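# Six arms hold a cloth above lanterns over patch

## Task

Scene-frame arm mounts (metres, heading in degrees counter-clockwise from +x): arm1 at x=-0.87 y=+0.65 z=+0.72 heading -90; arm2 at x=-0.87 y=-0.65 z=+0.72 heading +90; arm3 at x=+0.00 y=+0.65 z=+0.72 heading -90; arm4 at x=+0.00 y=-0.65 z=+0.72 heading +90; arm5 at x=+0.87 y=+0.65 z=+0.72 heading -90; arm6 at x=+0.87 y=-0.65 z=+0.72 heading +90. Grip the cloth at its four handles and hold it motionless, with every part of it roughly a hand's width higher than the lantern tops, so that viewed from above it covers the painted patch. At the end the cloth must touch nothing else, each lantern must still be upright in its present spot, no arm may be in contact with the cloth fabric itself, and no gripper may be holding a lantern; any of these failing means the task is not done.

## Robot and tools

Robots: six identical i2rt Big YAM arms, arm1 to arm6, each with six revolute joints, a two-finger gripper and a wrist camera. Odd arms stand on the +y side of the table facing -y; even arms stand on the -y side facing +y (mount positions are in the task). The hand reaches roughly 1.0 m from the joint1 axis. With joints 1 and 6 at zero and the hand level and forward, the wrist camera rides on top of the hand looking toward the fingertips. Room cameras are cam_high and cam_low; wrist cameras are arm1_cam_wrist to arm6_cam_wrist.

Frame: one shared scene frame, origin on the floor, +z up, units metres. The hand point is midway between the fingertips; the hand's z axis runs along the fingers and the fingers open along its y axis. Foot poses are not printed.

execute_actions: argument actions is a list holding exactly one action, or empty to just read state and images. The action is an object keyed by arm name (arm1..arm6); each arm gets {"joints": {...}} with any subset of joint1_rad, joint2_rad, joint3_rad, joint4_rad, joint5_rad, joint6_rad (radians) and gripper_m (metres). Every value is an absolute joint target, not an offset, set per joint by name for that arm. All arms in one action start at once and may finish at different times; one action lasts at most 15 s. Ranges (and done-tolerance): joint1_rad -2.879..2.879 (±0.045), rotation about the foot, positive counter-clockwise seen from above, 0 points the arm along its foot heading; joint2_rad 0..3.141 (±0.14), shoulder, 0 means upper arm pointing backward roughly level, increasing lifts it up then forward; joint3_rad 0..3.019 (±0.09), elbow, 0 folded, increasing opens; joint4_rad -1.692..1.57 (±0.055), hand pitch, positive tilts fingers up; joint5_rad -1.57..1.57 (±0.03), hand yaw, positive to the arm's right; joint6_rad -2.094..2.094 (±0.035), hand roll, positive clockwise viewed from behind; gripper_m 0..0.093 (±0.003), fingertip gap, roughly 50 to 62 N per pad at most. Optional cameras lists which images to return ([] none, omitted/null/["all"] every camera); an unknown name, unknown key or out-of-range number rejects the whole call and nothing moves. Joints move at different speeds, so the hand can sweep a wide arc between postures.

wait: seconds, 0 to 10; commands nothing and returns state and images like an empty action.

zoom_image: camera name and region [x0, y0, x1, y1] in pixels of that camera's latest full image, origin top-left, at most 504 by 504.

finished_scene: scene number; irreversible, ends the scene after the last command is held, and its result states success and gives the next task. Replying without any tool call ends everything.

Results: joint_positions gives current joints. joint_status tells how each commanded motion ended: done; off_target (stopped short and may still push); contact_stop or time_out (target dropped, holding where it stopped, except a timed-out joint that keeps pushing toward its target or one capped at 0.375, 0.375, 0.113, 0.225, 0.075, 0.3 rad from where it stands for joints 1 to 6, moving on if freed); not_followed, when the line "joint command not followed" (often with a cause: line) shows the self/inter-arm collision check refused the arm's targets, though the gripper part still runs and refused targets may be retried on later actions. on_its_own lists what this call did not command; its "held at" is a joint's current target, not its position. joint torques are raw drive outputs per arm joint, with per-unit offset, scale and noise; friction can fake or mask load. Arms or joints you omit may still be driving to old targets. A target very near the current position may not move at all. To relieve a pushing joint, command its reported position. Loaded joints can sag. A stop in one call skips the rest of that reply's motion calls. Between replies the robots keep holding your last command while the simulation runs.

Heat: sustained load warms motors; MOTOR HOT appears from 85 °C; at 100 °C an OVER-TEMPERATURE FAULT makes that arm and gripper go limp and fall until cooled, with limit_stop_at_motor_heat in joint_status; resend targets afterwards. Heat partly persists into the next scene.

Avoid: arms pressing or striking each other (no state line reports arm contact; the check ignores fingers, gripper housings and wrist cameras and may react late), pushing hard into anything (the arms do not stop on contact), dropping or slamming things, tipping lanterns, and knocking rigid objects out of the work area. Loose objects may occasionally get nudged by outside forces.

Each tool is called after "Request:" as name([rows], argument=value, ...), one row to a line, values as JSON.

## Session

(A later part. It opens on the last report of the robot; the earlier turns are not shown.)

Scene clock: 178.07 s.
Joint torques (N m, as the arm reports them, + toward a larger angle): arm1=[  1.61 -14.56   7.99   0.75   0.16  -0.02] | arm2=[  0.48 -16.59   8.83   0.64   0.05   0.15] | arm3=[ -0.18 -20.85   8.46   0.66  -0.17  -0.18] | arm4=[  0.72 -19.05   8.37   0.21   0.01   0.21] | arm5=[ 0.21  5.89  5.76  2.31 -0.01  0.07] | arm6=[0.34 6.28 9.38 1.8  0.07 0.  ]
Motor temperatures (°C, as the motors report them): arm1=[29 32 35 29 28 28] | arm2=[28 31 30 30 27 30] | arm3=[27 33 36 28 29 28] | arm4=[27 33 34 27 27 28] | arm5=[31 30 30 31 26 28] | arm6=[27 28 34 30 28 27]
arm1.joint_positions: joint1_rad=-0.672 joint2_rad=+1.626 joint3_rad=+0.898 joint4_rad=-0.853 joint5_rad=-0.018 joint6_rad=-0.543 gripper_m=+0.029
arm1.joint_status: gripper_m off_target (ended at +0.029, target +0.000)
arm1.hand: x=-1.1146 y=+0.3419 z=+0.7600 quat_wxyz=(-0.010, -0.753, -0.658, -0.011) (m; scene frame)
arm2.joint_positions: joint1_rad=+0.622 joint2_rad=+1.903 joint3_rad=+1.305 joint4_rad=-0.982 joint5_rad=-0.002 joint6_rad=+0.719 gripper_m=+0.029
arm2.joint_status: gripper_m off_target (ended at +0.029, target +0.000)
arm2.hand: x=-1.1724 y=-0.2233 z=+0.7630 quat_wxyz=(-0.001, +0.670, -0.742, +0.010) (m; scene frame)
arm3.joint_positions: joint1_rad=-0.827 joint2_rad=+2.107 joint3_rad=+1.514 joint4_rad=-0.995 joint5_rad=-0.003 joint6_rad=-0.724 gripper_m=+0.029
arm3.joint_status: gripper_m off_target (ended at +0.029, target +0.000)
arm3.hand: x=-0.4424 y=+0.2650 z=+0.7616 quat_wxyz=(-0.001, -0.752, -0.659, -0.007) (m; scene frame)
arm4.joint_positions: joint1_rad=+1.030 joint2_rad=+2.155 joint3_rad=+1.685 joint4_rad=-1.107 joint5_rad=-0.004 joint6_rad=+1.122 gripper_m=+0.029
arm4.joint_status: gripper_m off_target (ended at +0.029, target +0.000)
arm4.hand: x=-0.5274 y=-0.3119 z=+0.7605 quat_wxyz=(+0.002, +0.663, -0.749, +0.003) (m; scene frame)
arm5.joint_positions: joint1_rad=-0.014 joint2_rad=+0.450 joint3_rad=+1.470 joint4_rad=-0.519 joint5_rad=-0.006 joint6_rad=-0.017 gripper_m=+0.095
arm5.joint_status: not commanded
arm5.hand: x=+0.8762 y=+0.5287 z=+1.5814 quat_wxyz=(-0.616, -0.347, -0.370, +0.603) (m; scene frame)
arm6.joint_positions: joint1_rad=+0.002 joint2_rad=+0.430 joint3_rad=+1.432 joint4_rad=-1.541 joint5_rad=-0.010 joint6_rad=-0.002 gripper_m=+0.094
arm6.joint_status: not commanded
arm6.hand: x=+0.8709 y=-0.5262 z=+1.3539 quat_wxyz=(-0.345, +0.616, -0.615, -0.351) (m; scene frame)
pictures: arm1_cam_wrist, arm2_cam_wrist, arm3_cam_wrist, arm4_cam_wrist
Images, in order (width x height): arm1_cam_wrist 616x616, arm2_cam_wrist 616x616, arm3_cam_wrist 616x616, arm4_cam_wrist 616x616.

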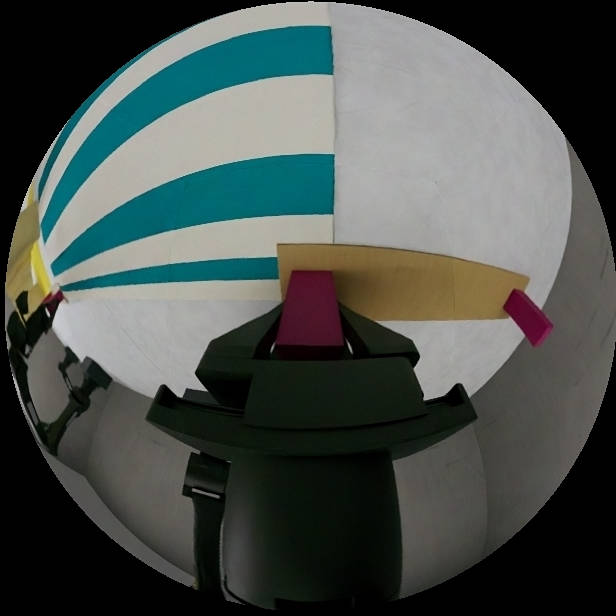

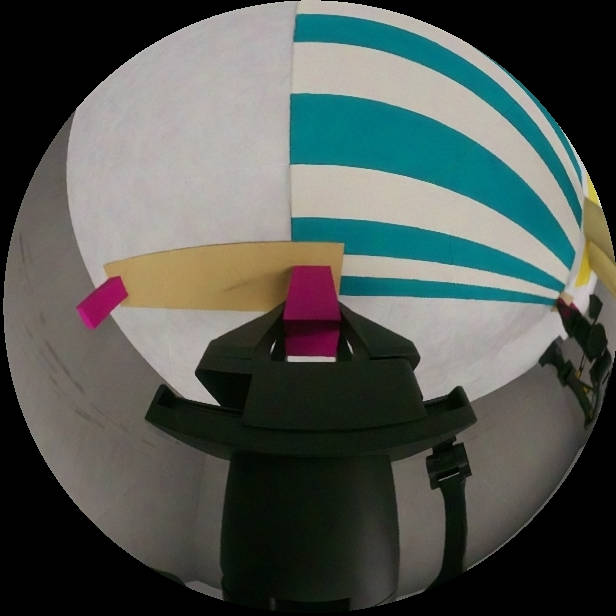

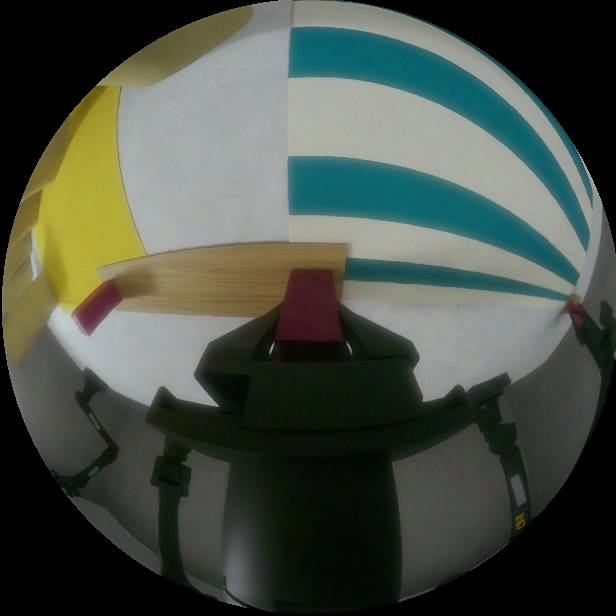

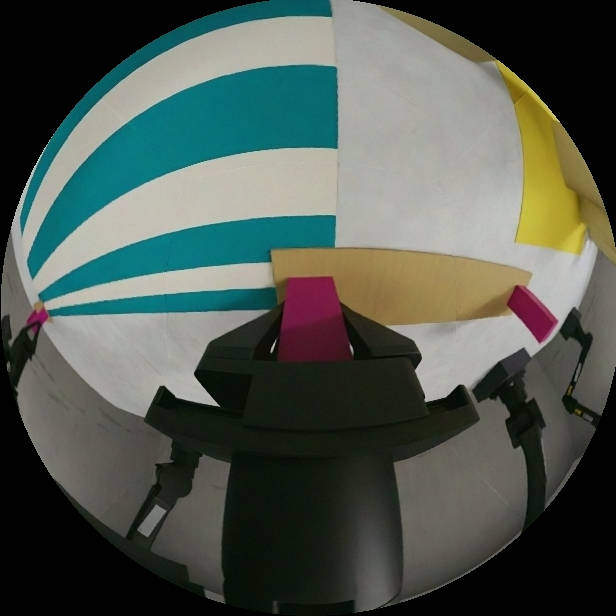

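Request:
execute_actions([
  {"arm1":{"joints":{"joint2_rad":1.309,"joint3_rad":1.18,"joint4_rad":-1.30}},"arm2":{"joints":{"joint2_rad":1.648,"joint3_rad":1.545,"joint4_rad":-1.328}},"arm3":{"joints":{"joint2_rad":1.831,"joint3_rad":1.685,"joint4_rad":-1.284}},"arm4":{"joints":{"joint2_rad":1.935,"joint3_rad":1.91,"joint4_rad":-1.407}}},
], cameras=["cam_high"])

Request:
execute_actions([
  {"arm1":{"joints":{"joint2_rad":1.16,"joint3_rad":1.58,"joint4_rad":-1.55}},"arm2":{"joints":{"joint2_rad":1.492,"joint3_rad":1.886,"joint4_rad":-1.524}},"arm3":{"joints":{"joint2_rad":1.631,"joint3_rad":1.937,"joint4_rad":-1.436}},"arm4":{"joints":{"joint2_rad":1.788,"joint3_rad":2.224,"joint4_rad":-1.566}}},
], cameras=["cam_high","cam_low","arm2_cam_wrist","arm3_cam_wrist"])

Scene clock: 230.10 s.
Joint torques (N m, as the arm reports them, + toward a larger angle): arm1=[  0.95 -11.82  10.64   0.28   0.42   0.  ] | arm2=[  0.16 -16.77  13.35   0.21  -0.23   0.12] | arm3=[  0.06 -19.75  10.76  -0.36  -0.18  -0.16] | arm4=[  0.5  -19.03  11.62  -0.57   0.     0.2 ] | arm5=[ 0.2   5.88  5.77  2.31 -0.01  0.07] | arm6=[0.54 6.19 9.39 1.84 0.07 0.  ]
Motor temperatures (°C, as the motors report them): arm1=[29 32 36 29 28 28] | arm2=[28 31 30 30 27 30] | arm3=[27 34 37 28 29 28] | arm4=[27 34 35 27 27 28] | arm5=[31 30 31 31 26 28] | arm6=[27 28 35 30 28 27]
arm1.joint_positions: joint1_rad=-0.666 joint2_rad=+1.306 joint3_rad=+1.161 joint4_rad=-1.292 joint5_rad=-0.026 joint6_rad=-0.544 gripper_m=+0.029
arm1.joint_status: all done
arm1.hand: x=-1.1172 y=+0.3346 z=+0.9700 quat_wxyz=(-0.027, -0.749, -0.660, +0.059) (m; scene frame)
arm2.joint_positions: joint1_rad=+0.622 joint2_rad=+1.651 joint3_rad=+1.518 joint4_rad=-1.320 joint5_rad=+0.006 joint6_rad=+0.721 gripper_m=+0.029
arm2.joint_status: all done
arm2.hand: x=-1.1763 y=-0.2179 z=+0.9650 quat_wxyz=(-0.012, +0.669, -0.742, -0.052) (m; scene frame)
arm3.joint_positions: joint1_rad=-0.827 joint2_rad=+1.833 joint3_rad=+1.680 joint4_rad=-1.263 joint5_rad=-0.003 joint6_rad=-0.724 gripper_m=+0.029
arm3.joint_status: all done
arm3.hand: x=-0.4531 y=+0.2554 z=+0.9767 quat_wxyz=(-0.001, -0.749, -0.658, +0.078) (m; scene frame)
arm4.joint_positions: joint1_rad=+1.030 joint2_rad=+1.948 joint3_rad=+1.896 joint4_rad=-1.384 joint5_rad=-0.004 joint6_rad=+1.122 gripper_m=+0.029
arm4.joint_status: all done
arm4.hand: x=-0.5374 y=-0.3052 z=+0.9642 quat_wxyz=(+0.021, +0.661, -0.747, -0.065) (m; scene frame)
arm5.joint_positions: joint1_rad=-0.014 joint2_rad=+0.450 joint3_rad=+1.470 joint4_rad=-0.519 joint5_rad=-0.006 joint6_rad=-0.017 gripper_m=+0.095
arm5.joint_status: not commanded
arm5.hand: x=+0.8762 y=+0.5287 z=+1.5814 quat_wxyz=(-0.616, -0.347, -0.370, +0.603) (m; scene frame)
arm6.joint_positions: joint1_rad=+0.002 joint2_rad=+0.430 joint3_rad=+1.432 joint4_rad=-1.541 joint5_rad=-0.010 joint6_rad=-0.002 gripper_m=+0.094
arm6.joint_status: not commanded
arm6.hand: x=+0.8709 y=-0.5262 z=+1.3539 quat_wxyz=(-0.345, +0.616, -0.615, -0.351) (m; scene frame)
pictures: cam_high
Images, in order (width x height): cam_high 672x504.

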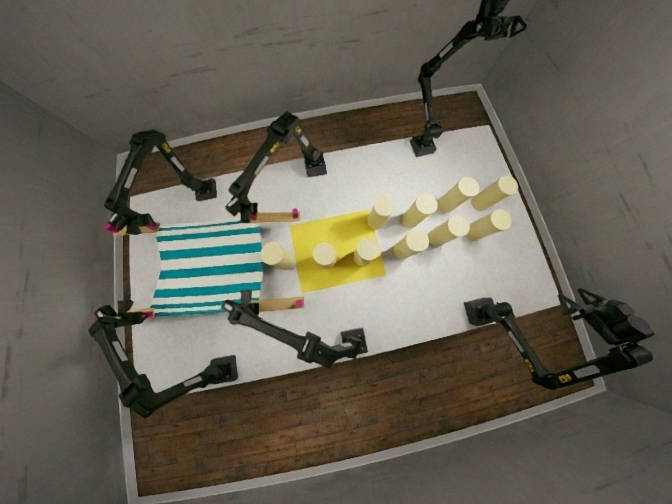

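Scene clock: 231.67 s.
Joint torques (N m, as the arm reports them, + toward a larger angle): arm1=[ 1.21 -9.58 11.73  0.93  0.41  0.01] | arm2=[  0.46 -13.81  13.9    0.77  -0.31   0.1 ] | arm3=[ -0.52 -17.93  11.59   0.13  -0.18  -0.1 ] | arm4=[  0.18 -16.61  12.26  -0.07   0.     0.17] | arm5=[ 0.21  5.86  5.76  2.31 -0.01  0.07] | arm6=[0.54 6.21 9.45 1.82 0.07 0.01]
Motor temperatures (°C, as the motors report them): arm1=[29 32 36 29 28 28] | arm2=[28 31 31 30 27 30] | arm3=[27 34 37 28 29 28] | arm4=[27 34 35 27 27 28] | arm5=[31 30 31 31 26 28] | arm6=[27 28 35 30 28 27]
arm1.joint_positions: joint1_rad=-0.666 joint2_rad=+1.154 joint3_rad=+1.547 joint4_rad=-1.546 joint5_rad=-0.026 joint6_rad=-0.544 gripper_m=+0.029
arm1.joint_status: all done
arm1.hand: x=-1.1096 y=+0.3462 z=+1.1809 quat_wxyz=(-0.051, -0.734, -0.648, +0.197) (m; scene frame)
arm2.joint_positions: joint1_rad=+0.622 joint2_rad=+1.495 joint3_rad=+1.852 joint4_rad=-1.519 joint5_rad=+0.008 joint6_rad=+0.721 gripper_m=+0.029
arm2.joint_status: all done
arm2.hand: x=-1.1721 y=-0.2254 z=+1.1784 quat_wxyz=(-0.030, +0.656, -0.728, -0.195) (m; scene frame)
arm3.joint_positions: joint1_rad=-0.827 joint2_rad=+1.640 joint3_rad=+1.928 joint4_rad=-1.414 joint5_rad=-0.003 joint6_rad=-0.725 gripper_m=+0.029
arm3.joint_status: all done
arm3.hand: x=-0.4426 y=+0.2643 z=+1.1890 quat_wxyz=(+0.000, -0.732, -0.644, +0.221) (m; scene frame)
arm4.joint_positions: joint1_rad=+1.030 joint2_rad=+1.804 joint3_rad=+2.203 joint4_rad=-1.544 joint5_rad=-0.004 joint6_rad=+1.122 gripper_m=+0.029
arm4.joint_status: all done
arm4.hand: x=-0.5284 y=-0.3107 z=+1.1782 quat_wxyz=(+0.060, +0.648, -0.732, -0.204) (m; scene frame)
arm5.joint_positions: joint1_rad=-0.014 joint2_rad=+0.450 joint3_rad=+1.470 joint4_rad=-0.519 joint5_rad=-0.006 joint6_rad=-0.017 gripper_m=+0.095
arm5.joint_status: not commanded
arm5.hand: x=+0.8762 y=+0.5287 z=+1.5814 quat_wxyz=(-0.616, -0.347, -0.370, +0.603) (m; scene frame)
arm6.joint_positions: joint1_rad=+0.002 joint2_rad=+0.430 joint3_rad=+1.432 joint4_rad=-1.541 joint5_rad=-0.010 joint6_rad=-0.002 gripper_m=+0.094
arm6.joint_status: not commanded
arm6.hand: x=+0.8709 y=-0.5262 z=+1.3539 quat_wxyz=(-0.345, +0.616, -0.615, -0.351) (m; scene frame)
pictures: arm2_cam_wrist, arm3_cam_wrist, cam_high, cam_low
Images, in order (width x height): arm2_cam_wrist 616x616, arm3_cam_wrist 616x616, cam_high 672x504, cam_low 672x504.

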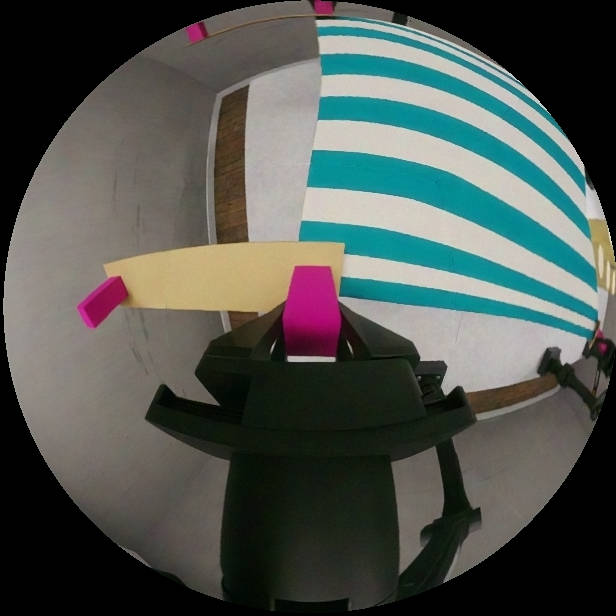

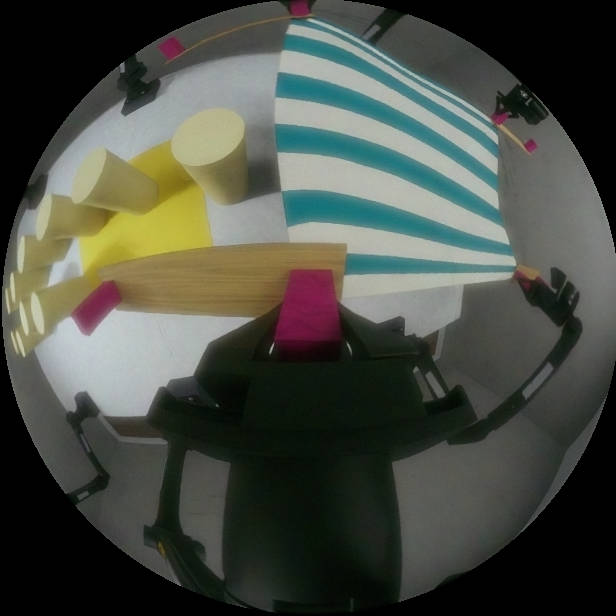

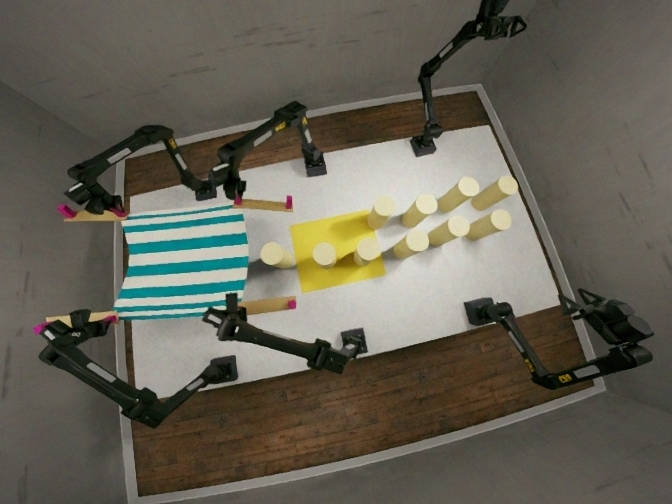

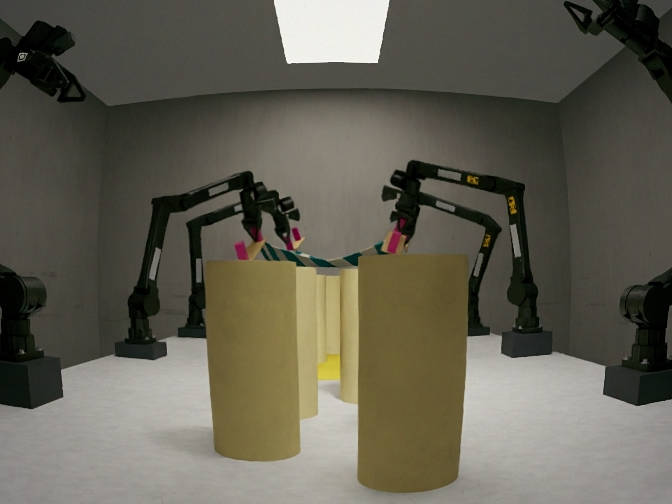

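Request:
execute_actions([
  {"arm1":{"joints":{"joint1_rad":-0.275,"joint2_rad":1.079,"joint3_rad":1.585,"joint4_rad":-1.51,"joint6_rad":-0.315}},"arm2":{"joints":{"joint1_rad":0.29,"joint2_rad":1.033,"joint3_rad":1.535,"joint4_rad":-1.537,"joint6_rad":0.33}},"arm3":{"joints":{"joint1_rad":-0.693,"joint2_rad":1.295,"joint3_rad":1.62,"joint4_rad":-1.35,"joint6_rad":-0.789}},"arm4":{"joints":{"joint1_rad":0.77,"joint2_rad":1.28,"joint3_rad":1.685,"joint4_rad":-1.425,"joint6_rad":0.817}}},
], cameras=["cam_high","cam_low"])

Request:
execute_actions([
  {"arm1":{"joints":{"joint1_rad":0.173,"joint2_rad":1.058,"joint3_rad":1.56,"joint4_rad":-1.53,"joint6_rad":0.199}},"arm2":{"joints":{"joint1_rad":-0.183,"joint2_rad":1.011,"joint3_rad":1.525,"joint4_rad":-1.546,"joint6_rad":-0.21}},"arm3":{"joints":{"joint1_rad":-0.37,"joint2_rad":1.07,"joint3_rad":1.44,"joint4_rad":-1.415,"joint6_rad":-0.448}},"arm4":{"joints":{"joint1_rad":0.44,"joint2_rad":1.05,"joint3_rad":1.51,"joint4_rad":-1.50,"joint6_rad":0.47}}},
], cameras=["cam_high","cam_low"])

Scene clock: 293.10 s.
Joint torques (N m, as the arm reports them, + toward a larger angle): arm1=[  1.02 -10.6   11.98   1.72   0.44   0.12] | arm2=[ 1.07 -5.37 11.25  0.89 -0.35 -0.07] | arm3=[ -1.11 -10.56  10.99   1.6   -0.14  -0.12] | arm4=[  0.45 -10.28  10.77   1.21   0.07  -0.03] | arm5=[0.18 5.79 5.74 2.32 0.   0.07] | arm6=[0.39 6.31 9.45 1.82 0.07 0.  ]
Motor temperatures (°C, as the motors report them): arm1=[29 31 39 29 28 28] | arm2=[28 31 34 30 27 30] | arm3=[27 34 39 28 29 28] | arm4=[27 34 39 27 27 28] | arm5=[31 30 31 31 26 28] | arm6=[27 29 35 30 28 27]
arm1.joint_positions: joint1_rad=-0.276 joint2_rad=+1.093 joint3_rad=+1.547 joint4_rad=-1.523 joint5_rad=-0.027 joint6_rad=-0.321 gripper_m=+0.029
arm1.joint_status: all done
arm1.hand: x=-0.9729 y=+0.2923 z=+1.2061 quat_wxyz=(-0.130, -0.670, -0.700, +0.209) (m; scene frame)
arm2.joint_positions: joint1_rad=+0.280 joint2_rad=+1.041 joint3_rad=+1.529 joint4_rad=-1.531 joint5_rad=+0.008 joint6_rad=+0.336 gripper_m=+0.029
arm2.joint_status: all done
arm2.hand: x=-0.9683 y=-0.3100 z=+1.2185 quat_wxyz=(-0.126, +0.662, -0.704, -0.224) (m; scene frame)
arm3.joint_positions: joint1_rad=-0.687 joint2_rad=+1.295 joint3_rad=+1.617 joint4_rad=-1.357 joint5_rad=-0.004 joint6_rad=-0.786 gripper_m=+0.029
arm3.joint_status: all done
arm3.hand: x=-0.3080 y=+0.2936 z=+1.2216 quat_wxyz=(-0.011, -0.657, -0.706, +0.265) (m; scene frame)
arm4.joint_positions: joint1_rad=+0.763 joint2_rad=+1.298 joint3_rad=+1.682 joint4_rad=-1.434 joint5_rad=-0.007 joint6_rad=+0.833 gripper_m=+0.029
arm4.joint_status: all done
arm4.hand: x=-0.3087 y=-0.3075 z=+1.2132 quat_wxyz=(+0.003, +0.649, -0.716, -0.258) (m; scene frame)
arm5.joint_positions: joint1_rad=-0.014 joint2_rad=+0.450 joint3_rad=+1.470 joint4_rad=-0.519 joint5_rad=-0.006 joint6_rad=-0.017 gripper_m=+0.095
arm5.joint_status: not commanded
arm5.hand: x=+0.8762 y=+0.5287 z=+1.5814 quat_wxyz=(-0.616, -0.347, -0.370, +0.603) (m; scene frame)
arm6.joint_positions: joint1_rad=+0.002 joint2_rad=+0.430 joint3_rad=+1.432 joint4_rad=-1.541 joint5_rad=-0.010 joint6_rad=-0.002 gripper_m=+0.094
arm6.joint_status: not commanded
arm6.hand: x=+0.8709 y=-0.5262 z=+1.3539 quat_wxyz=(-0.345, +0.616, -0.615, -0.351) (m; scene frame)
pictures: cam_high, cam_low
Images, in order (width x height): cam_high 672x504, cam_low 672x504.

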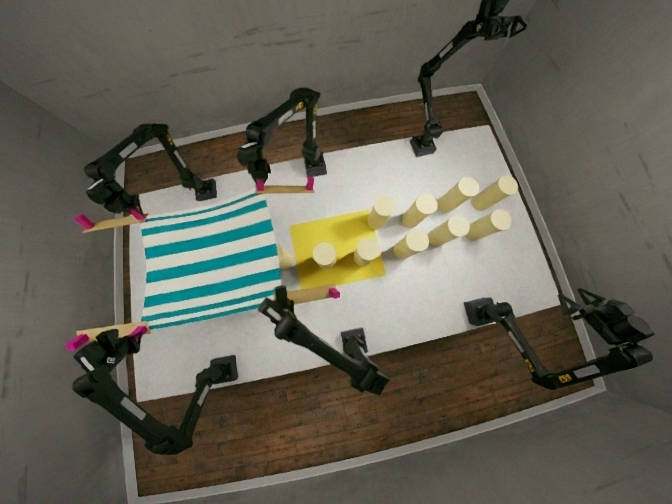

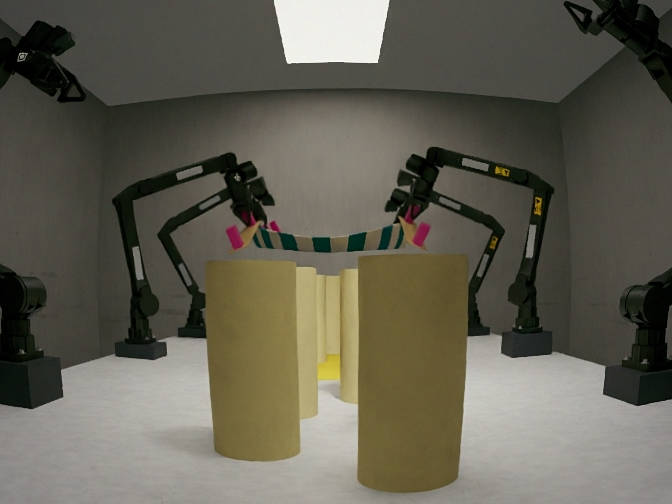

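Scene clock: 294.63 s.
Joint torques (N m, as the arm reports them, + toward a larger angle): arm1=[  1.07 -10.89  10.02   0.89   0.45   0.07] | arm2=[ 0.33 -6.67 10.84  0.77 -0.36 -0.04] | arm3=[-0.12 -6.74 10.73  0.5  -0.1   0.1 ] | arm4=[-1.35 -6.59  9.95 -0.03  0.12 -0.04] | arm5=[ 0.18  5.84  5.77  2.3  -0.01  0.07] | arm6=[0.41 6.21 9.41 1.82 0.06 0.01]
Motor temperatures (°C, as the motors report them): arm1=[29 31 39 29 28 28] | arm2=[28 31 33 30 27 30] | arm3=[27 34 39 28 29 28] | arm4=[27 34 39 27 27 28] | arm5=[31 30 31 31 26 28] | arm6=[27 29 35 30 28 27]
arm1.joint_positions: joint1_rad=+0.170 joint2_rad=+1.087 joint3_rad=+1.547 joint4_rad=-1.523 joint5_rad=-0.025 joint6_rad=+0.193 gripper_m=+0.029
arm1.joint_status: all done
arm1.hand: x=-0.8104 y=+0.2868 z=+1.2101 quat_wxyz=(-0.216, -0.693, -0.676, +0.129) (m; scene frame)
arm2.joint_positions: joint1_rad=-0.184 joint2_rad=+1.034 joint3_rad=+1.523 joint4_rad=-1.537 joint5_rad=+0.007 joint6_rad=-0.204 gripper_m=+0.029
arm2.joint_status: all done
arm2.hand: x=-0.8082 y=-0.3076 z=+1.2193 quat_wxyz=(-0.219, +0.689, -0.678, -0.135) (m; scene frame)
arm3.joint_positions: joint1_rad=-0.375 joint2_rad=+1.069 joint3_rad=+1.438 joint4_rad=-1.394 joint5_rad=-0.004 joint6_rad=-0.461 gripper_m=+0.029
arm3.joint_status: all done
arm3.hand: x=-0.1488 y=+0.2978 z=+1.2215 quat_wxyz=(-0.095, -0.660, -0.701, +0.253) (m; scene frame)
arm4.joint_positions: joint1_rad=+0.448 joint2_rad=+1.060 joint3_rad=+1.514 joint4_rad=-1.476 joint5_rad=-0.009 joint6_rad=+0.487 gripper_m=+0.029
arm4.joint_status: all done
arm4.hand: x=-0.1494 y=-0.3149 z=+1.2214 quat_wxyz=(-0.084, +0.658, -0.703, -0.259) (m; scene frame)
arm5.joint_positions: joint1_rad=-0.014 joint2_rad=+0.450 joint3_rad=+1.470 joint4_rad=-0.519 joint5_rad=-0.006 joint6_rad=-0.017 gripper_m=+0.095
arm5.joint_status: not commanded
arm5.hand: x=+0.8762 y=+0.5287 z=+1.5814 quat_wxyz=(-0.616, -0.347, -0.370, +0.603) (m; scene frame)
arm6.joint_positions: joint1_rad=+0.002 joint2_rad=+0.430 joint3_rad=+1.432 joint4_rad=-1.541 joint5_rad=-0.010 joint6_rad=-0.002 gripper_m=+0.094
arm6.joint_status: not commanded
arm6.hand: x=+0.8709 y=-0.5262 z=+1.3539 quat_wxyz=(-0.345, +0.616, -0.615, -0.351) (m; scene frame)
pictures: cam_high, cam_low
Images, in order (width x height): cam_high 672x504, cam_low 672x504.

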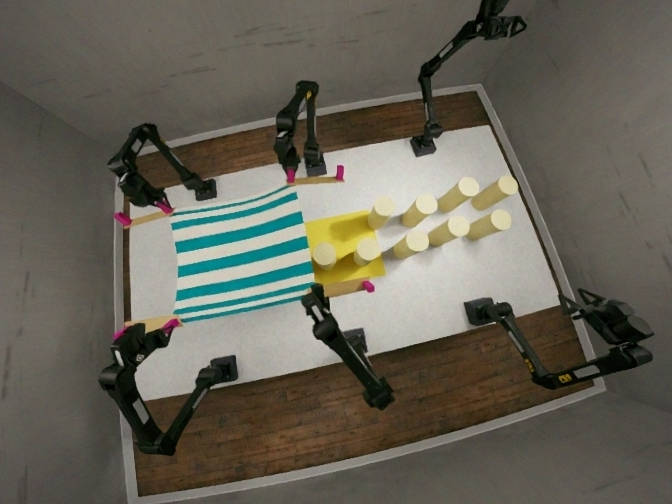

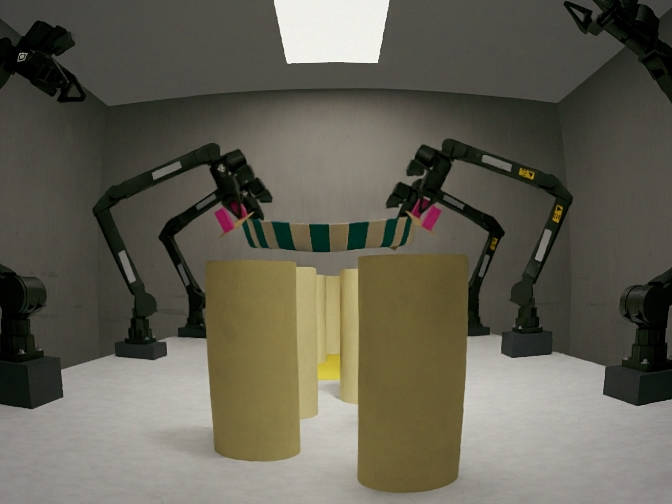

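Going well. Continue.

Request:
execute_actions([
  {"arm1":{"joints":{"joint1_rad":0.5635,"joint2_rad":1.20,"joint3_rad":1.675,"joint4_rad":-1.478,"joint6_rad":0.63}},"arm2":{"joints":{"joint1_rad":-0.5885,"joint2_rad":1.16,"joint3_rad":1.64,"joint4_rad":-1.484,"joint6_rad":-0.656}},"arm3":{"joints":{"joint1_rad":0.065,"joint2_rad":1.0,"joint3_rad":1.385,"joint4_rad":-1.445,"joint6_rad":0.046}},"arm4":{"joints":{"joint1_rad":-0.018,"joint2_rad":0.975,"joint3_rad":1.455,"joint4_rad":-1.54,"joint6_rad":-0.05}}},
], cameras=["cam_low"])

Request:
execute_actions([
  {"arm1":{"joints":{"joint1_rad":0.815,"joint2_rad":1.465,"joint3_rad":1.92,"joint4_rad":-1.463,"joint6_rad":0.886}},"arm2":{"joints":{"joint1_rad":-0.843,"joint2_rad":1.425,"joint3_rad":1.88,"joint4_rad":-1.458,"joint6_rad":-0.913}},"arm3":{"joints":{"joint1_rad":0.465,"joint2_rad":1.094,"joint3_rad":1.46,"joint4_rad":-1.39,"joint6_rad":0.497}},"arm4":{"joints":{"joint1_rad":-0.436,"joint2_rad":1.078,"joint3_rad":1.53,"joint4_rad":-1.473,"joint6_rad":-0.52}}},
], cameras=["cam_low"])

Request:
execute_actions([
  {"arm1":{"joints":{"joint1_rad":0.983,"joint2_rad":1.858,"joint3_rad":2.335,"joint4_rad":-1.55,"joint6_rad":1.04}},"arm2":{"joints":{"joint1_rad":-1.008,"joint2_rad":1.812,"joint3_rad":2.27,"joint4_rad":-1.528,"joint6_rad":-1.065}},"arm3":{"joints":{"joint1_rad":0.783,"joint2_rad":1.357,"joint3_rad":1.585,"joint4_rad":-1.304,"joint6_rad":0.825}},"arm4":{"joints":{"joint1_rad":-0.76,"joint2_rad":1.339,"joint3_rad":1.647,"joint4_rad":-1.38,"joint6_rad":-0.855}}},
])

Scene clock: 310.07 s.
Joint torques (N m, as the arm reports them, + toward a larger angle): arm1=[  0.85 -12.08  13.08   1.43   0.36   0.11] | arm2=[ 0.6  -9.61 16.42  1.49 -0.23 -0.05] | arm3=[-0.01 -7.22 10.86  0.52 -0.08  0.08] | arm4=[-1.79 -5.73 10.29  0.09  0.18 -0.04] | arm5=[ 0.24  5.78  5.73  2.29 -0.01  0.07] | arm6=[0.39 6.24 9.46 1.86 0.07 0.  ]
Motor temperatures (°C, as the motors report them): arm1=[29 31 39 29 28 28] | arm2=[28 30 33 30 27 30] | arm3=[27 33 39 28 29 28] | arm4=[27 32 38 27 27 28] | arm5=[31 30 31 31 26 28] | arm6=[27 29 35 30 28 27]
arm1.joint_positions: joint1_rad=+0.565 joint2_rad=+1.222 joint3_rad=+1.624 joint4_rad=-1.483 joint5_rad=-0.022 joint6_rad=+0.623 gripper_m=+0.029
arm1.joint_status: all done
arm1.hand: x=-0.6469 y=+0.2916 z=+1.2016 quat_wxyz=(-0.242, -0.706, -0.665, +0.032) (m; scene frame)
arm2.joint_positions: joint1_rad=-0.593 joint2_rad=+1.182 joint3_rad=+1.576 joint4_rad=-1.498 joint5_rad=+0.003 joint6_rad=-0.648 gripper_m=+0.029
arm2.joint_status: all done
arm2.hand: x=-0.6462 y=-0.3140 z=+1.1976 quat_wxyz=(-0.230, +0.705, -0.670, -0.030) (m; scene frame)
arm3.joint_positions: joint1_rad=+0.056 joint2_rad=+1.016 joint3_rad=+1.381 joint4_rad=-1.427 joint5_rad=-0.004 joint6_rad=+0.033 gripper_m=+0.029
arm3.joint_status: all done
arm3.hand: x=+0.0112 y=+0.2937 z=+1.2079 quat_wxyz=(-0.184, -0.685, -0.684, +0.172) (m; scene frame)
arm4.joint_positions: joint1_rad=-0.004 joint2_rad=+0.989 joint3_rad=+1.454 joint4_rad=-1.517 joint5_rad=-0.012 joint6_rad=-0.032 gripper_m=+0.029
arm4.joint_status: all done
arm4.hand: x=+0.0106 y=-0.3165 z=+1.2110 quat_wxyz=(-0.182, +0.684, -0.683, -0.180) (m; scene frame)
arm5.joint_positions: joint1_rad=-0.014 joint2_rad=+0.450 joint3_rad=+1.470 joint4_rad=-0.519 joint5_rad=-0.006 joint6_rad=-0.017 gripper_m=+0.095
arm5.joint_status: not commanded
arm5.hand: x=+0.8762 y=+0.5287 z=+1.5814 quat_wxyz=(-0.616, -0.347, -0.370, +0.603) (m; scene frame)
arm6.joint_positions: joint1_rad=+0.002 joint2_rad=+0.430 joint3_rad=+1.432 joint4_rad=-1.541 joint5_rad=-0.010 joint6_rad=-0.002 gripper_m=+0.094
arm6.joint_status: not commanded
arm6.hand: x=+0.8709 y=-0.5262 z=+1.3539 quat_wxyz=(-0.345, +0.616, -0.615, -0.351) (m; scene frame)
pictures: cam_low
Images, in order (width x height): cam_low 672x504.

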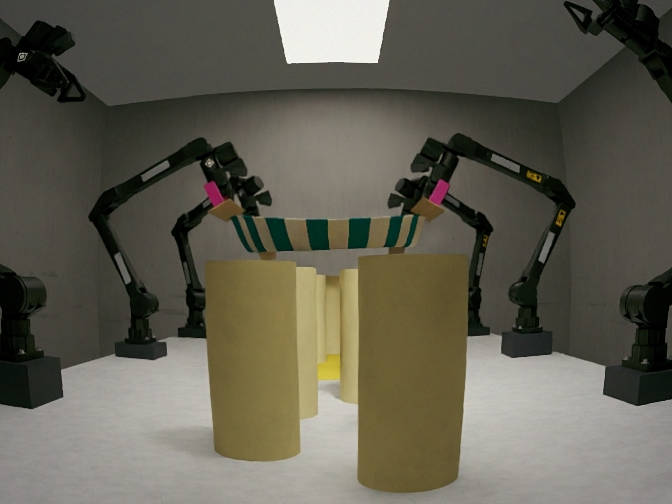

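Scene clock: 311.57 s.
Joint torques (N m, as the arm reports them, + toward a larger angle): arm1=[  0.66 -18.01  13.45   1.3    0.22   0.09] | arm2=[  0.54 -14.59  16.72   1.15  -0.12  -0.05] | arm3=[ 0.04 -8.38 15.31  1.86 -0.22  0.07] | arm4=[-1.26 -7.43 15.72  1.36  0.19 -0.02] | arm5=[0.14 5.74 5.76 2.29 0.   0.07] | arm6=[0.45 6.13 9.42 1.8  0.07 0.  ]
Motor temperatures (°C, as the motors report them): arm1=[29 31 39 29 28 28] | arm2=[28 30 33 30 27 30] | arm3=[27 33 40 28 29 28] | arm4=[27 32 38 27 27 28] | arm5=[31 30 31 31 26 28] | arm6=[27 29 35 30 28 27]
arm1.joint_positions: joint1_rad=+0.819 joint2_rad=+1.494 joint3_rad=+1.864 joint4_rad=-1.466 joint5_rad=-0.017 joint6_rad=+0.879 gripper_m=+0.029
arm1.joint_status: all done
arm1.hand: x=-0.4879 y=+0.2871 z=+1.1939 quat_wxyz=(-0.237, -0.708, -0.665, -0.027) (m; scene frame)
arm2.joint_positions: joint1_rad=-0.847 joint2_rad=+1.452 joint3_rad=+1.814 joint4_rad=-1.462 joint5_rad=+0.000 joint6_rad=-0.905 gripper_m=+0.029
arm2.joint_status: all done
arm2.hand: x=-0.4883 y=-0.3105 z=+1.1963 quat_wxyz=(-0.234, +0.706, -0.668, +0.028) (m; scene frame)
arm3.joint_positions: joint1_rad=+0.456 joint2_rad=+1.107 joint3_rad=+1.411 joint4_rad=-1.405 joint5_rad=+0.001 joint6_rad=+0.484 gripper_m=+0.029
arm3.joint_status: all done
arm3.hand: x=+0.1619 y=+0.2961 z=+1.1928 quat_wxyz=(-0.220, -0.707, -0.668, +0.077) (m; scene frame)
arm4.joint_positions: joint1_rad=-0.425 joint2_rad=+1.095 joint3_rad=+1.473 joint4_rad=-1.491 joint5_rad=-0.014 joint6_rad=-0.503 gripper_m=+0.029
arm4.joint_status: all done
arm4.hand: x=+0.1627 y=-0.3143 z=+1.1873 quat_wxyz=(-0.214, +0.706, -0.671, -0.076) (m; scene frame)
arm5.joint_positions: joint1_rad=-0.014 joint2_rad=+0.450 joint3_rad=+1.470 joint4_rad=-0.519 joint5_rad=-0.006 joint6_rad=-0.017 gripper_m=+0.095
arm5.joint_status: not commanded
arm5.hand: x=+0.8762 y=+0.5287 z=+1.5814 quat_wxyz=(-0.616, -0.347, -0.370, +0.603) (m; scene frame)
arm6.joint_positions: joint1_rad=+0.002 joint2_rad=+0.430 joint3_rad=+1.432 joint4_rad=-1.541 joint5_rad=-0.010 joint6_rad=-0.002 gripper_m=+0.094
arm6.joint_status: not commanded
arm6.hand: x=+0.8709 y=-0.5262 z=+1.3539 quat_wxyz=(-0.345, +0.616, -0.615, -0.351) (m; scene frame)
pictures: cam_low
Images, in order (width x height): cam_low 672x504.

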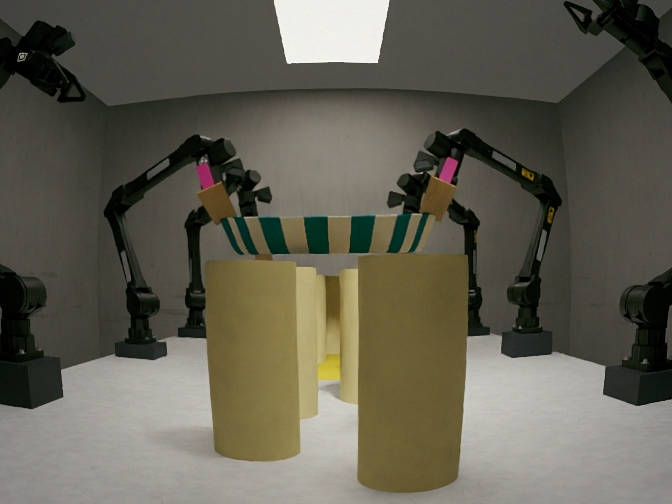

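Scene clock: 313.03 s.
Joint torques (N m, as the arm reports them, + toward a larger angle): arm1=[  1.77 -25.01  13.37   0.59   0.16   0.09] | arm2=[ -0.2  -22.34  16.98   0.35  -0.08  -0.07] | arm3=[ -0.42 -13.5   13.61   1.95  -0.35   0.02] | arm4=[ -1.21 -10.93  13.83   1.45   0.25   0.06] | arm5=[ 0.11  5.91  5.77  2.32 -0.01  0.07] | arm6=[0.48 6.12 9.42 1.83 0.06 0.  ]
Motor temperatures (°C, as the motors report them): arm1=[29 32 39 29 28 28] | arm2=[28 30 34 30 27 30] | arm3=[27 33 40 28 29 28] | arm4=[27 32 39 27 27 28] | arm5=[31 30 31 31 26 28] | arm6=[27 29 35 30 28 27]
arm1.joint_positions: joint1_rad=+0.977 joint2_rad=+1.898 joint3_rad=+2.280 joint4_rad=-1.534 joint5_rad=-0.016 joint6_rad=+1.032 gripper_m=+0.029
arm1.joint_status: all done
arm1.hand: x=-0.3256 y=+0.2773 z=+1.1478 quat_wxyz=(-0.204, -0.711, -0.671, -0.057) (m; scene frame)
arm2.joint_positions: joint1_rad=-1.001 joint2_rad=+1.845 joint3_rad=+2.200 joint4_rad=-1.510 joint5_rad=-0.001 joint6_rad=-1.055 gripper_m=+0.029
arm2.joint_status: all done
arm2.hand: x=-0.3275 y=-0.3022 z=+1.1523 quat_wxyz=(-0.203, +0.709, -0.673, +0.055) (m; scene frame)
arm3.joint_positions: joint1_rad=+0.777 joint2_rad=+1.375 joint3_rad=+1.556 joint4_rad=-1.324 joint5_rad=+0.004 joint6_rad=+0.814 gripper_m=+0.029
arm3.joint_status: all done
arm3.hand: x=+0.3351 y=+0.2888 z=+1.1580 quat_wxyz=(-0.212, -0.713, -0.668, +0.004) (m; scene frame)
arm4.joint_positions: joint1_rad=-0.752 joint2_rad=+1.350 joint3_rad=+1.612 joint4_rad=-1.401 joint5_rad=-0.016 joint6_rad=-0.839 gripper_m=+0.029
arm4.joint_status: all done
arm4.hand: x=+0.3351 y=-0.3097 z=+1.1590 quat_wxyz=(-0.214, +0.711, -0.669, -0.003) (m; scene frame)
arm5.joint_positions: joint1_rad=-0.014 joint2_rad=+0.450 joint3_rad=+1.470 joint4_rad=-0.519 joint5_rad=-0.006 joint6_rad=-0.017 gripper_m=+0.095
arm5.joint_status: not commanded
arm5.hand: x=+0.8762 y=+0.5287 z=+1.5814 quat_wxyz=(-0.616, -0.347, -0.370, +0.603) (m; scene frame)
arm6.joint_positions: joint1_rad=+0.002 joint2_rad=+0.430 joint3_rad=+1.432 joint4_rad=-1.541 joint5_rad=-0.010 joint6_rad=-0.002 gripper_m=+0.094
arm6.joint_status: not commanded
arm6.hand: x=+0.8709 y=-0.5262 z=+1.3539 quat_wxyz=(-0.345, +0.616, -0.615, -0.351) (m; scene frame)
pictures: arm1_cam_wrist, arm2_cam_wrist, arm3_cam_wrist, arm4_cam_wrist, arm5_cam_wrist, arm6_cam_wrist, cam_high, cam_low
Images, in order (width x height): arm1_cam_wrist 616x616, arm2_cam_wrist 616x616, arm3_cam_wrist 616x616, arm4_cam_wrist 616x616, arm5_cam_wrist 616x616, arm6_cam_wrist 616x616, cam_high 672x504, cam_low 672x504.

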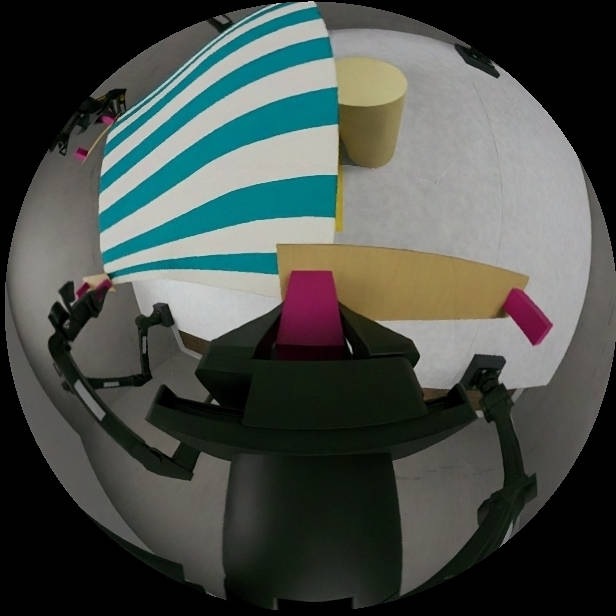

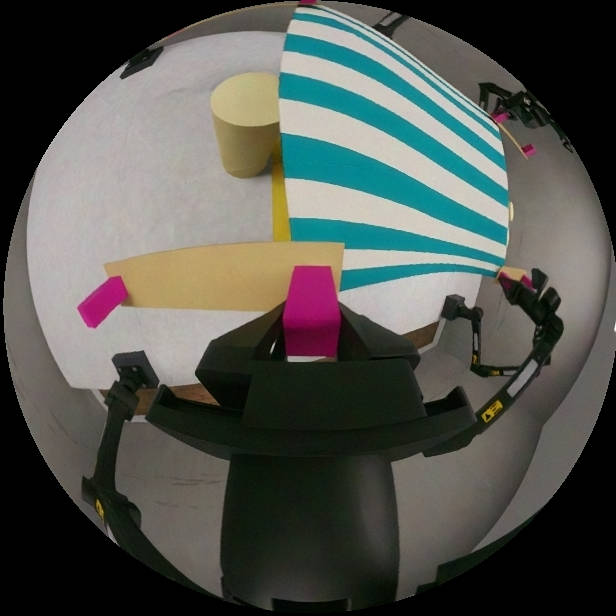

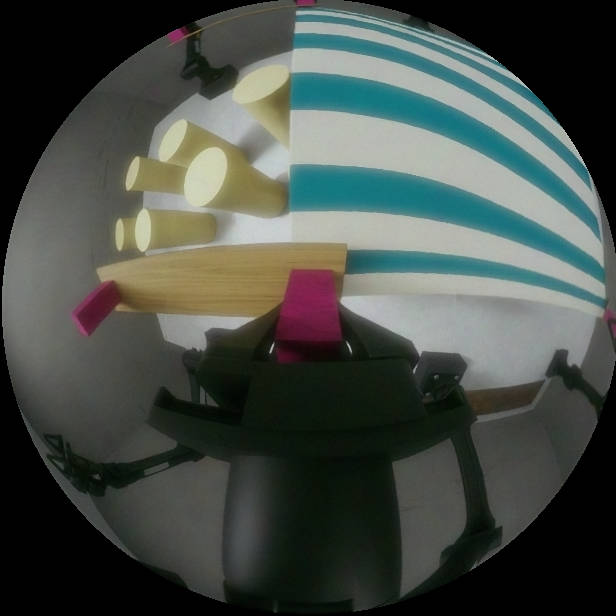

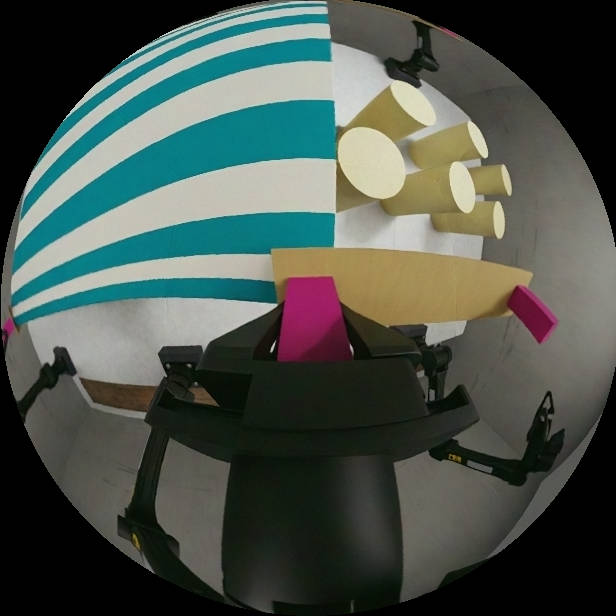

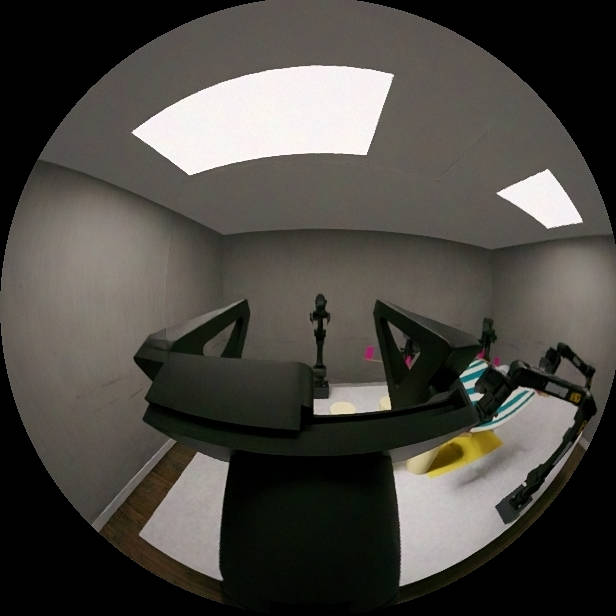

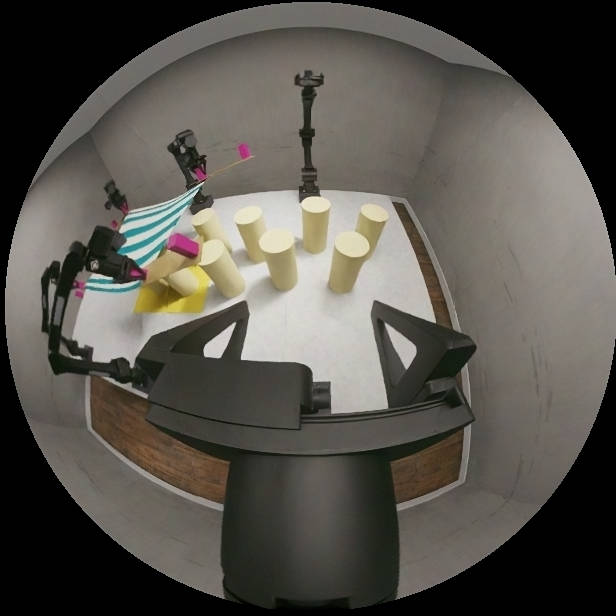

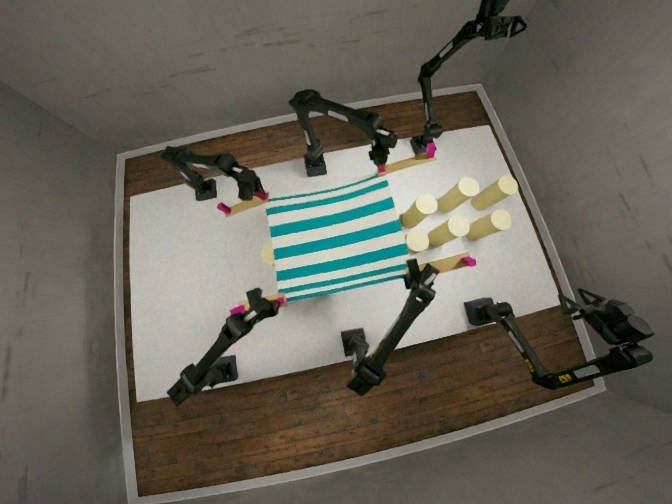

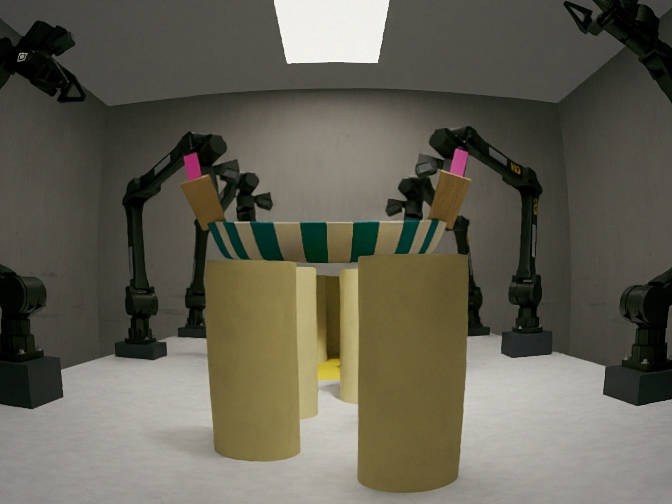

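Request:
execute_actions([
  {"arm1":{"joints":{"joint1_rad":0.992,"joint2_rad":1.815,"joint3_rad":2.24}},"arm2":{"joints":{"joint2_rad":1.785,"joint3_rad":2.175}},"arm3":{"joints":{"joint1_rad":0.812,"joint4_rad":-1.275}},"arm4":{"joints":{"joint1_rad":-0.784,"joint4_rad":-1.35}}},
], cameras=["cam_low","cam_high","arm2_cam_wrist"])

Scene clock: 343.40 s.
Joint torques (N m, as the arm reports them, + toward a larger angle): arm1=[  2.14 -23.32   9.91   0.41   0.17   0.09] | arm2=[ -0.32 -21.69  10.85   0.34  -0.08  -0.06] | arm3=[  1.55 -13.67  13.58   2.16  -0.4   -0.01] | arm4=[ -3.25 -10.92  13.9    1.68   0.31   0.03] | arm5=[0.21 5.81 5.76 2.3  0.   0.07] | arm6=[0.34 6.23 9.45 1.82 0.06 0.  ]
Motor temperatures (°C, as the motors report them): arm1=[29 34 41 29 28 28] | arm2=[28 32 37 30 27 30] | arm3=[27 33 42 28 29 28] | arm4=[27 32 42 27 27 28] | arm5=[31 30 31 31 26 28] | arm6=[27 29 36 30 28 27]
arm1.joint_positions: joint1_rad=+0.979 joint2_rad=+1.856 joint3_rad=+2.234 joint4_rad=-1.534 joint5_rad=-0.016 joint6_rad=+1.032 gripper_m=+0.029
arm1.joint_status: all done
arm1.hand: x=-0.3370 y=+0.2868 z=+1.1536 quat_wxyz=(-0.202, -0.711, -0.672, -0.057) (m; scene frame)
arm2.joint_positions: joint1_rad=-1.001 joint2_rad=+1.817 joint3_rad=+2.178 joint4_rad=-1.510 joint5_rad=-0.001 joint6_rad=-1.056 gripper_m=+0.029
arm2.joint_status: all done
arm2.hand: x=-0.3353 y=-0.3071 z=+1.1594 quat_wxyz=(-0.205, +0.708, -0.673, +0.056) (m; scene frame)
arm3.joint_positions: joint1_rad=+0.787 joint2_rad=+1.375 joint3_rad=+1.556 joint4_rad=-1.302 joint5_rad=+0.006 joint6_rad=+0.815 gripper_m=+0.029
arm3.joint_status: all done
arm3.hand: x=+0.3419 y=+0.2882 z=+1.1603 quat_wxyz=(-0.223, -0.709, -0.669, +0.004) (m; scene frame)
arm4.joint_positions: joint1_rad=-0.754 joint2_rad=+1.350 joint3_rad=+1.612 joint4_rad=-1.377 joint5_rad=-0.018 joint6_rad=-0.840 gripper_m=+0.029
arm4.joint_status: all done
arm4.hand: x=+0.3394 y=-0.3066 z=+1.1615 quat_wxyz=(-0.225, +0.709, -0.668, -0.004) (m; scene frame)
arm5.joint_positions: joint1_rad=-0.014 joint2_rad=+0.450 joint3_rad=+1.470 joint4_rad=-0.519 joint5_rad=-0.006 joint6_rad=-0.017 gripper_m=+0.095
arm5.joint_status: not commanded
arm5.hand: x=+0.8762 y=+0.5287 z=+1.5814 quat_wxyz=(-0.616, -0.347, -0.370, +0.603) (m; scene frame)
arm6.joint_positions: joint1_rad=+0.002 joint2_rad=+0.430 joint3_rad=+1.432 joint4_rad=-1.541 joint5_rad=-0.010 joint6_rad=-0.002 gripper_m=+0.094
arm6.joint_status: not commanded
arm6.hand: x=+0.8709 y=-0.5262 z=+1.3539 quat_wxyz=(-0.345, +0.616, -0.615, -0.351) (m; scene frame)
pictures: arm2_cam_wrist, cam_high, cam_low
Images, in order (width x height): arm2_cam_wrist 616x616, cam_high 672x504, cam_low 672x504.

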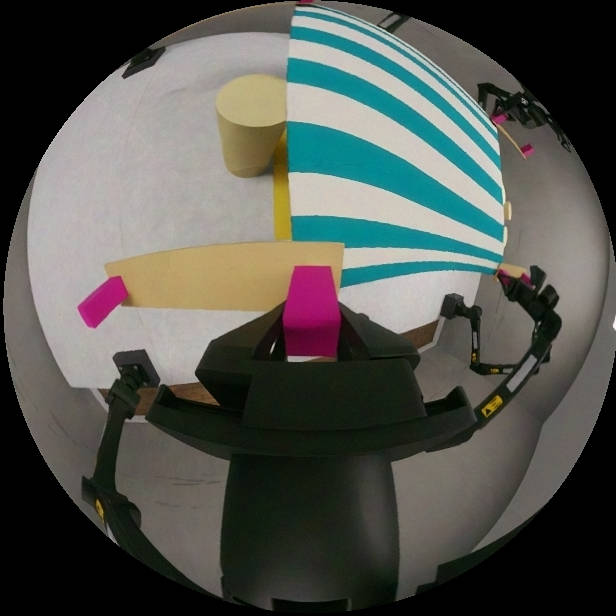

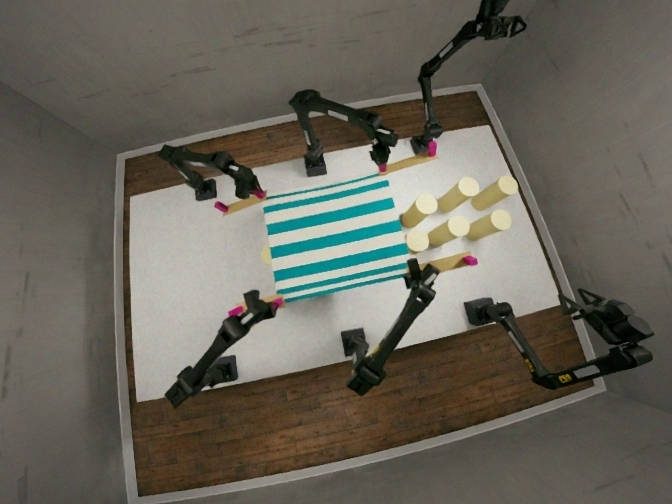

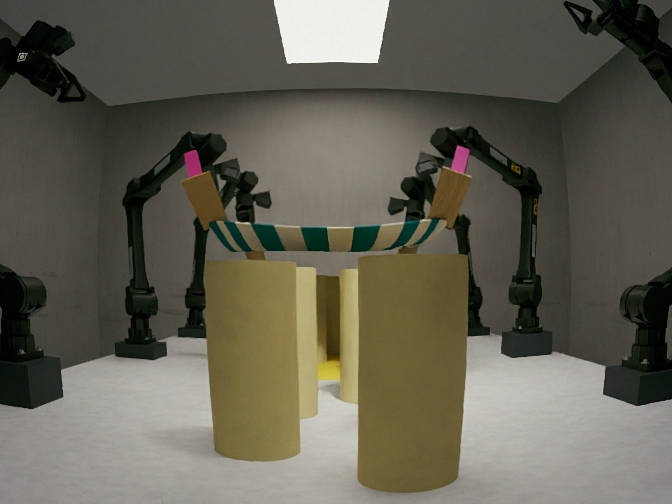

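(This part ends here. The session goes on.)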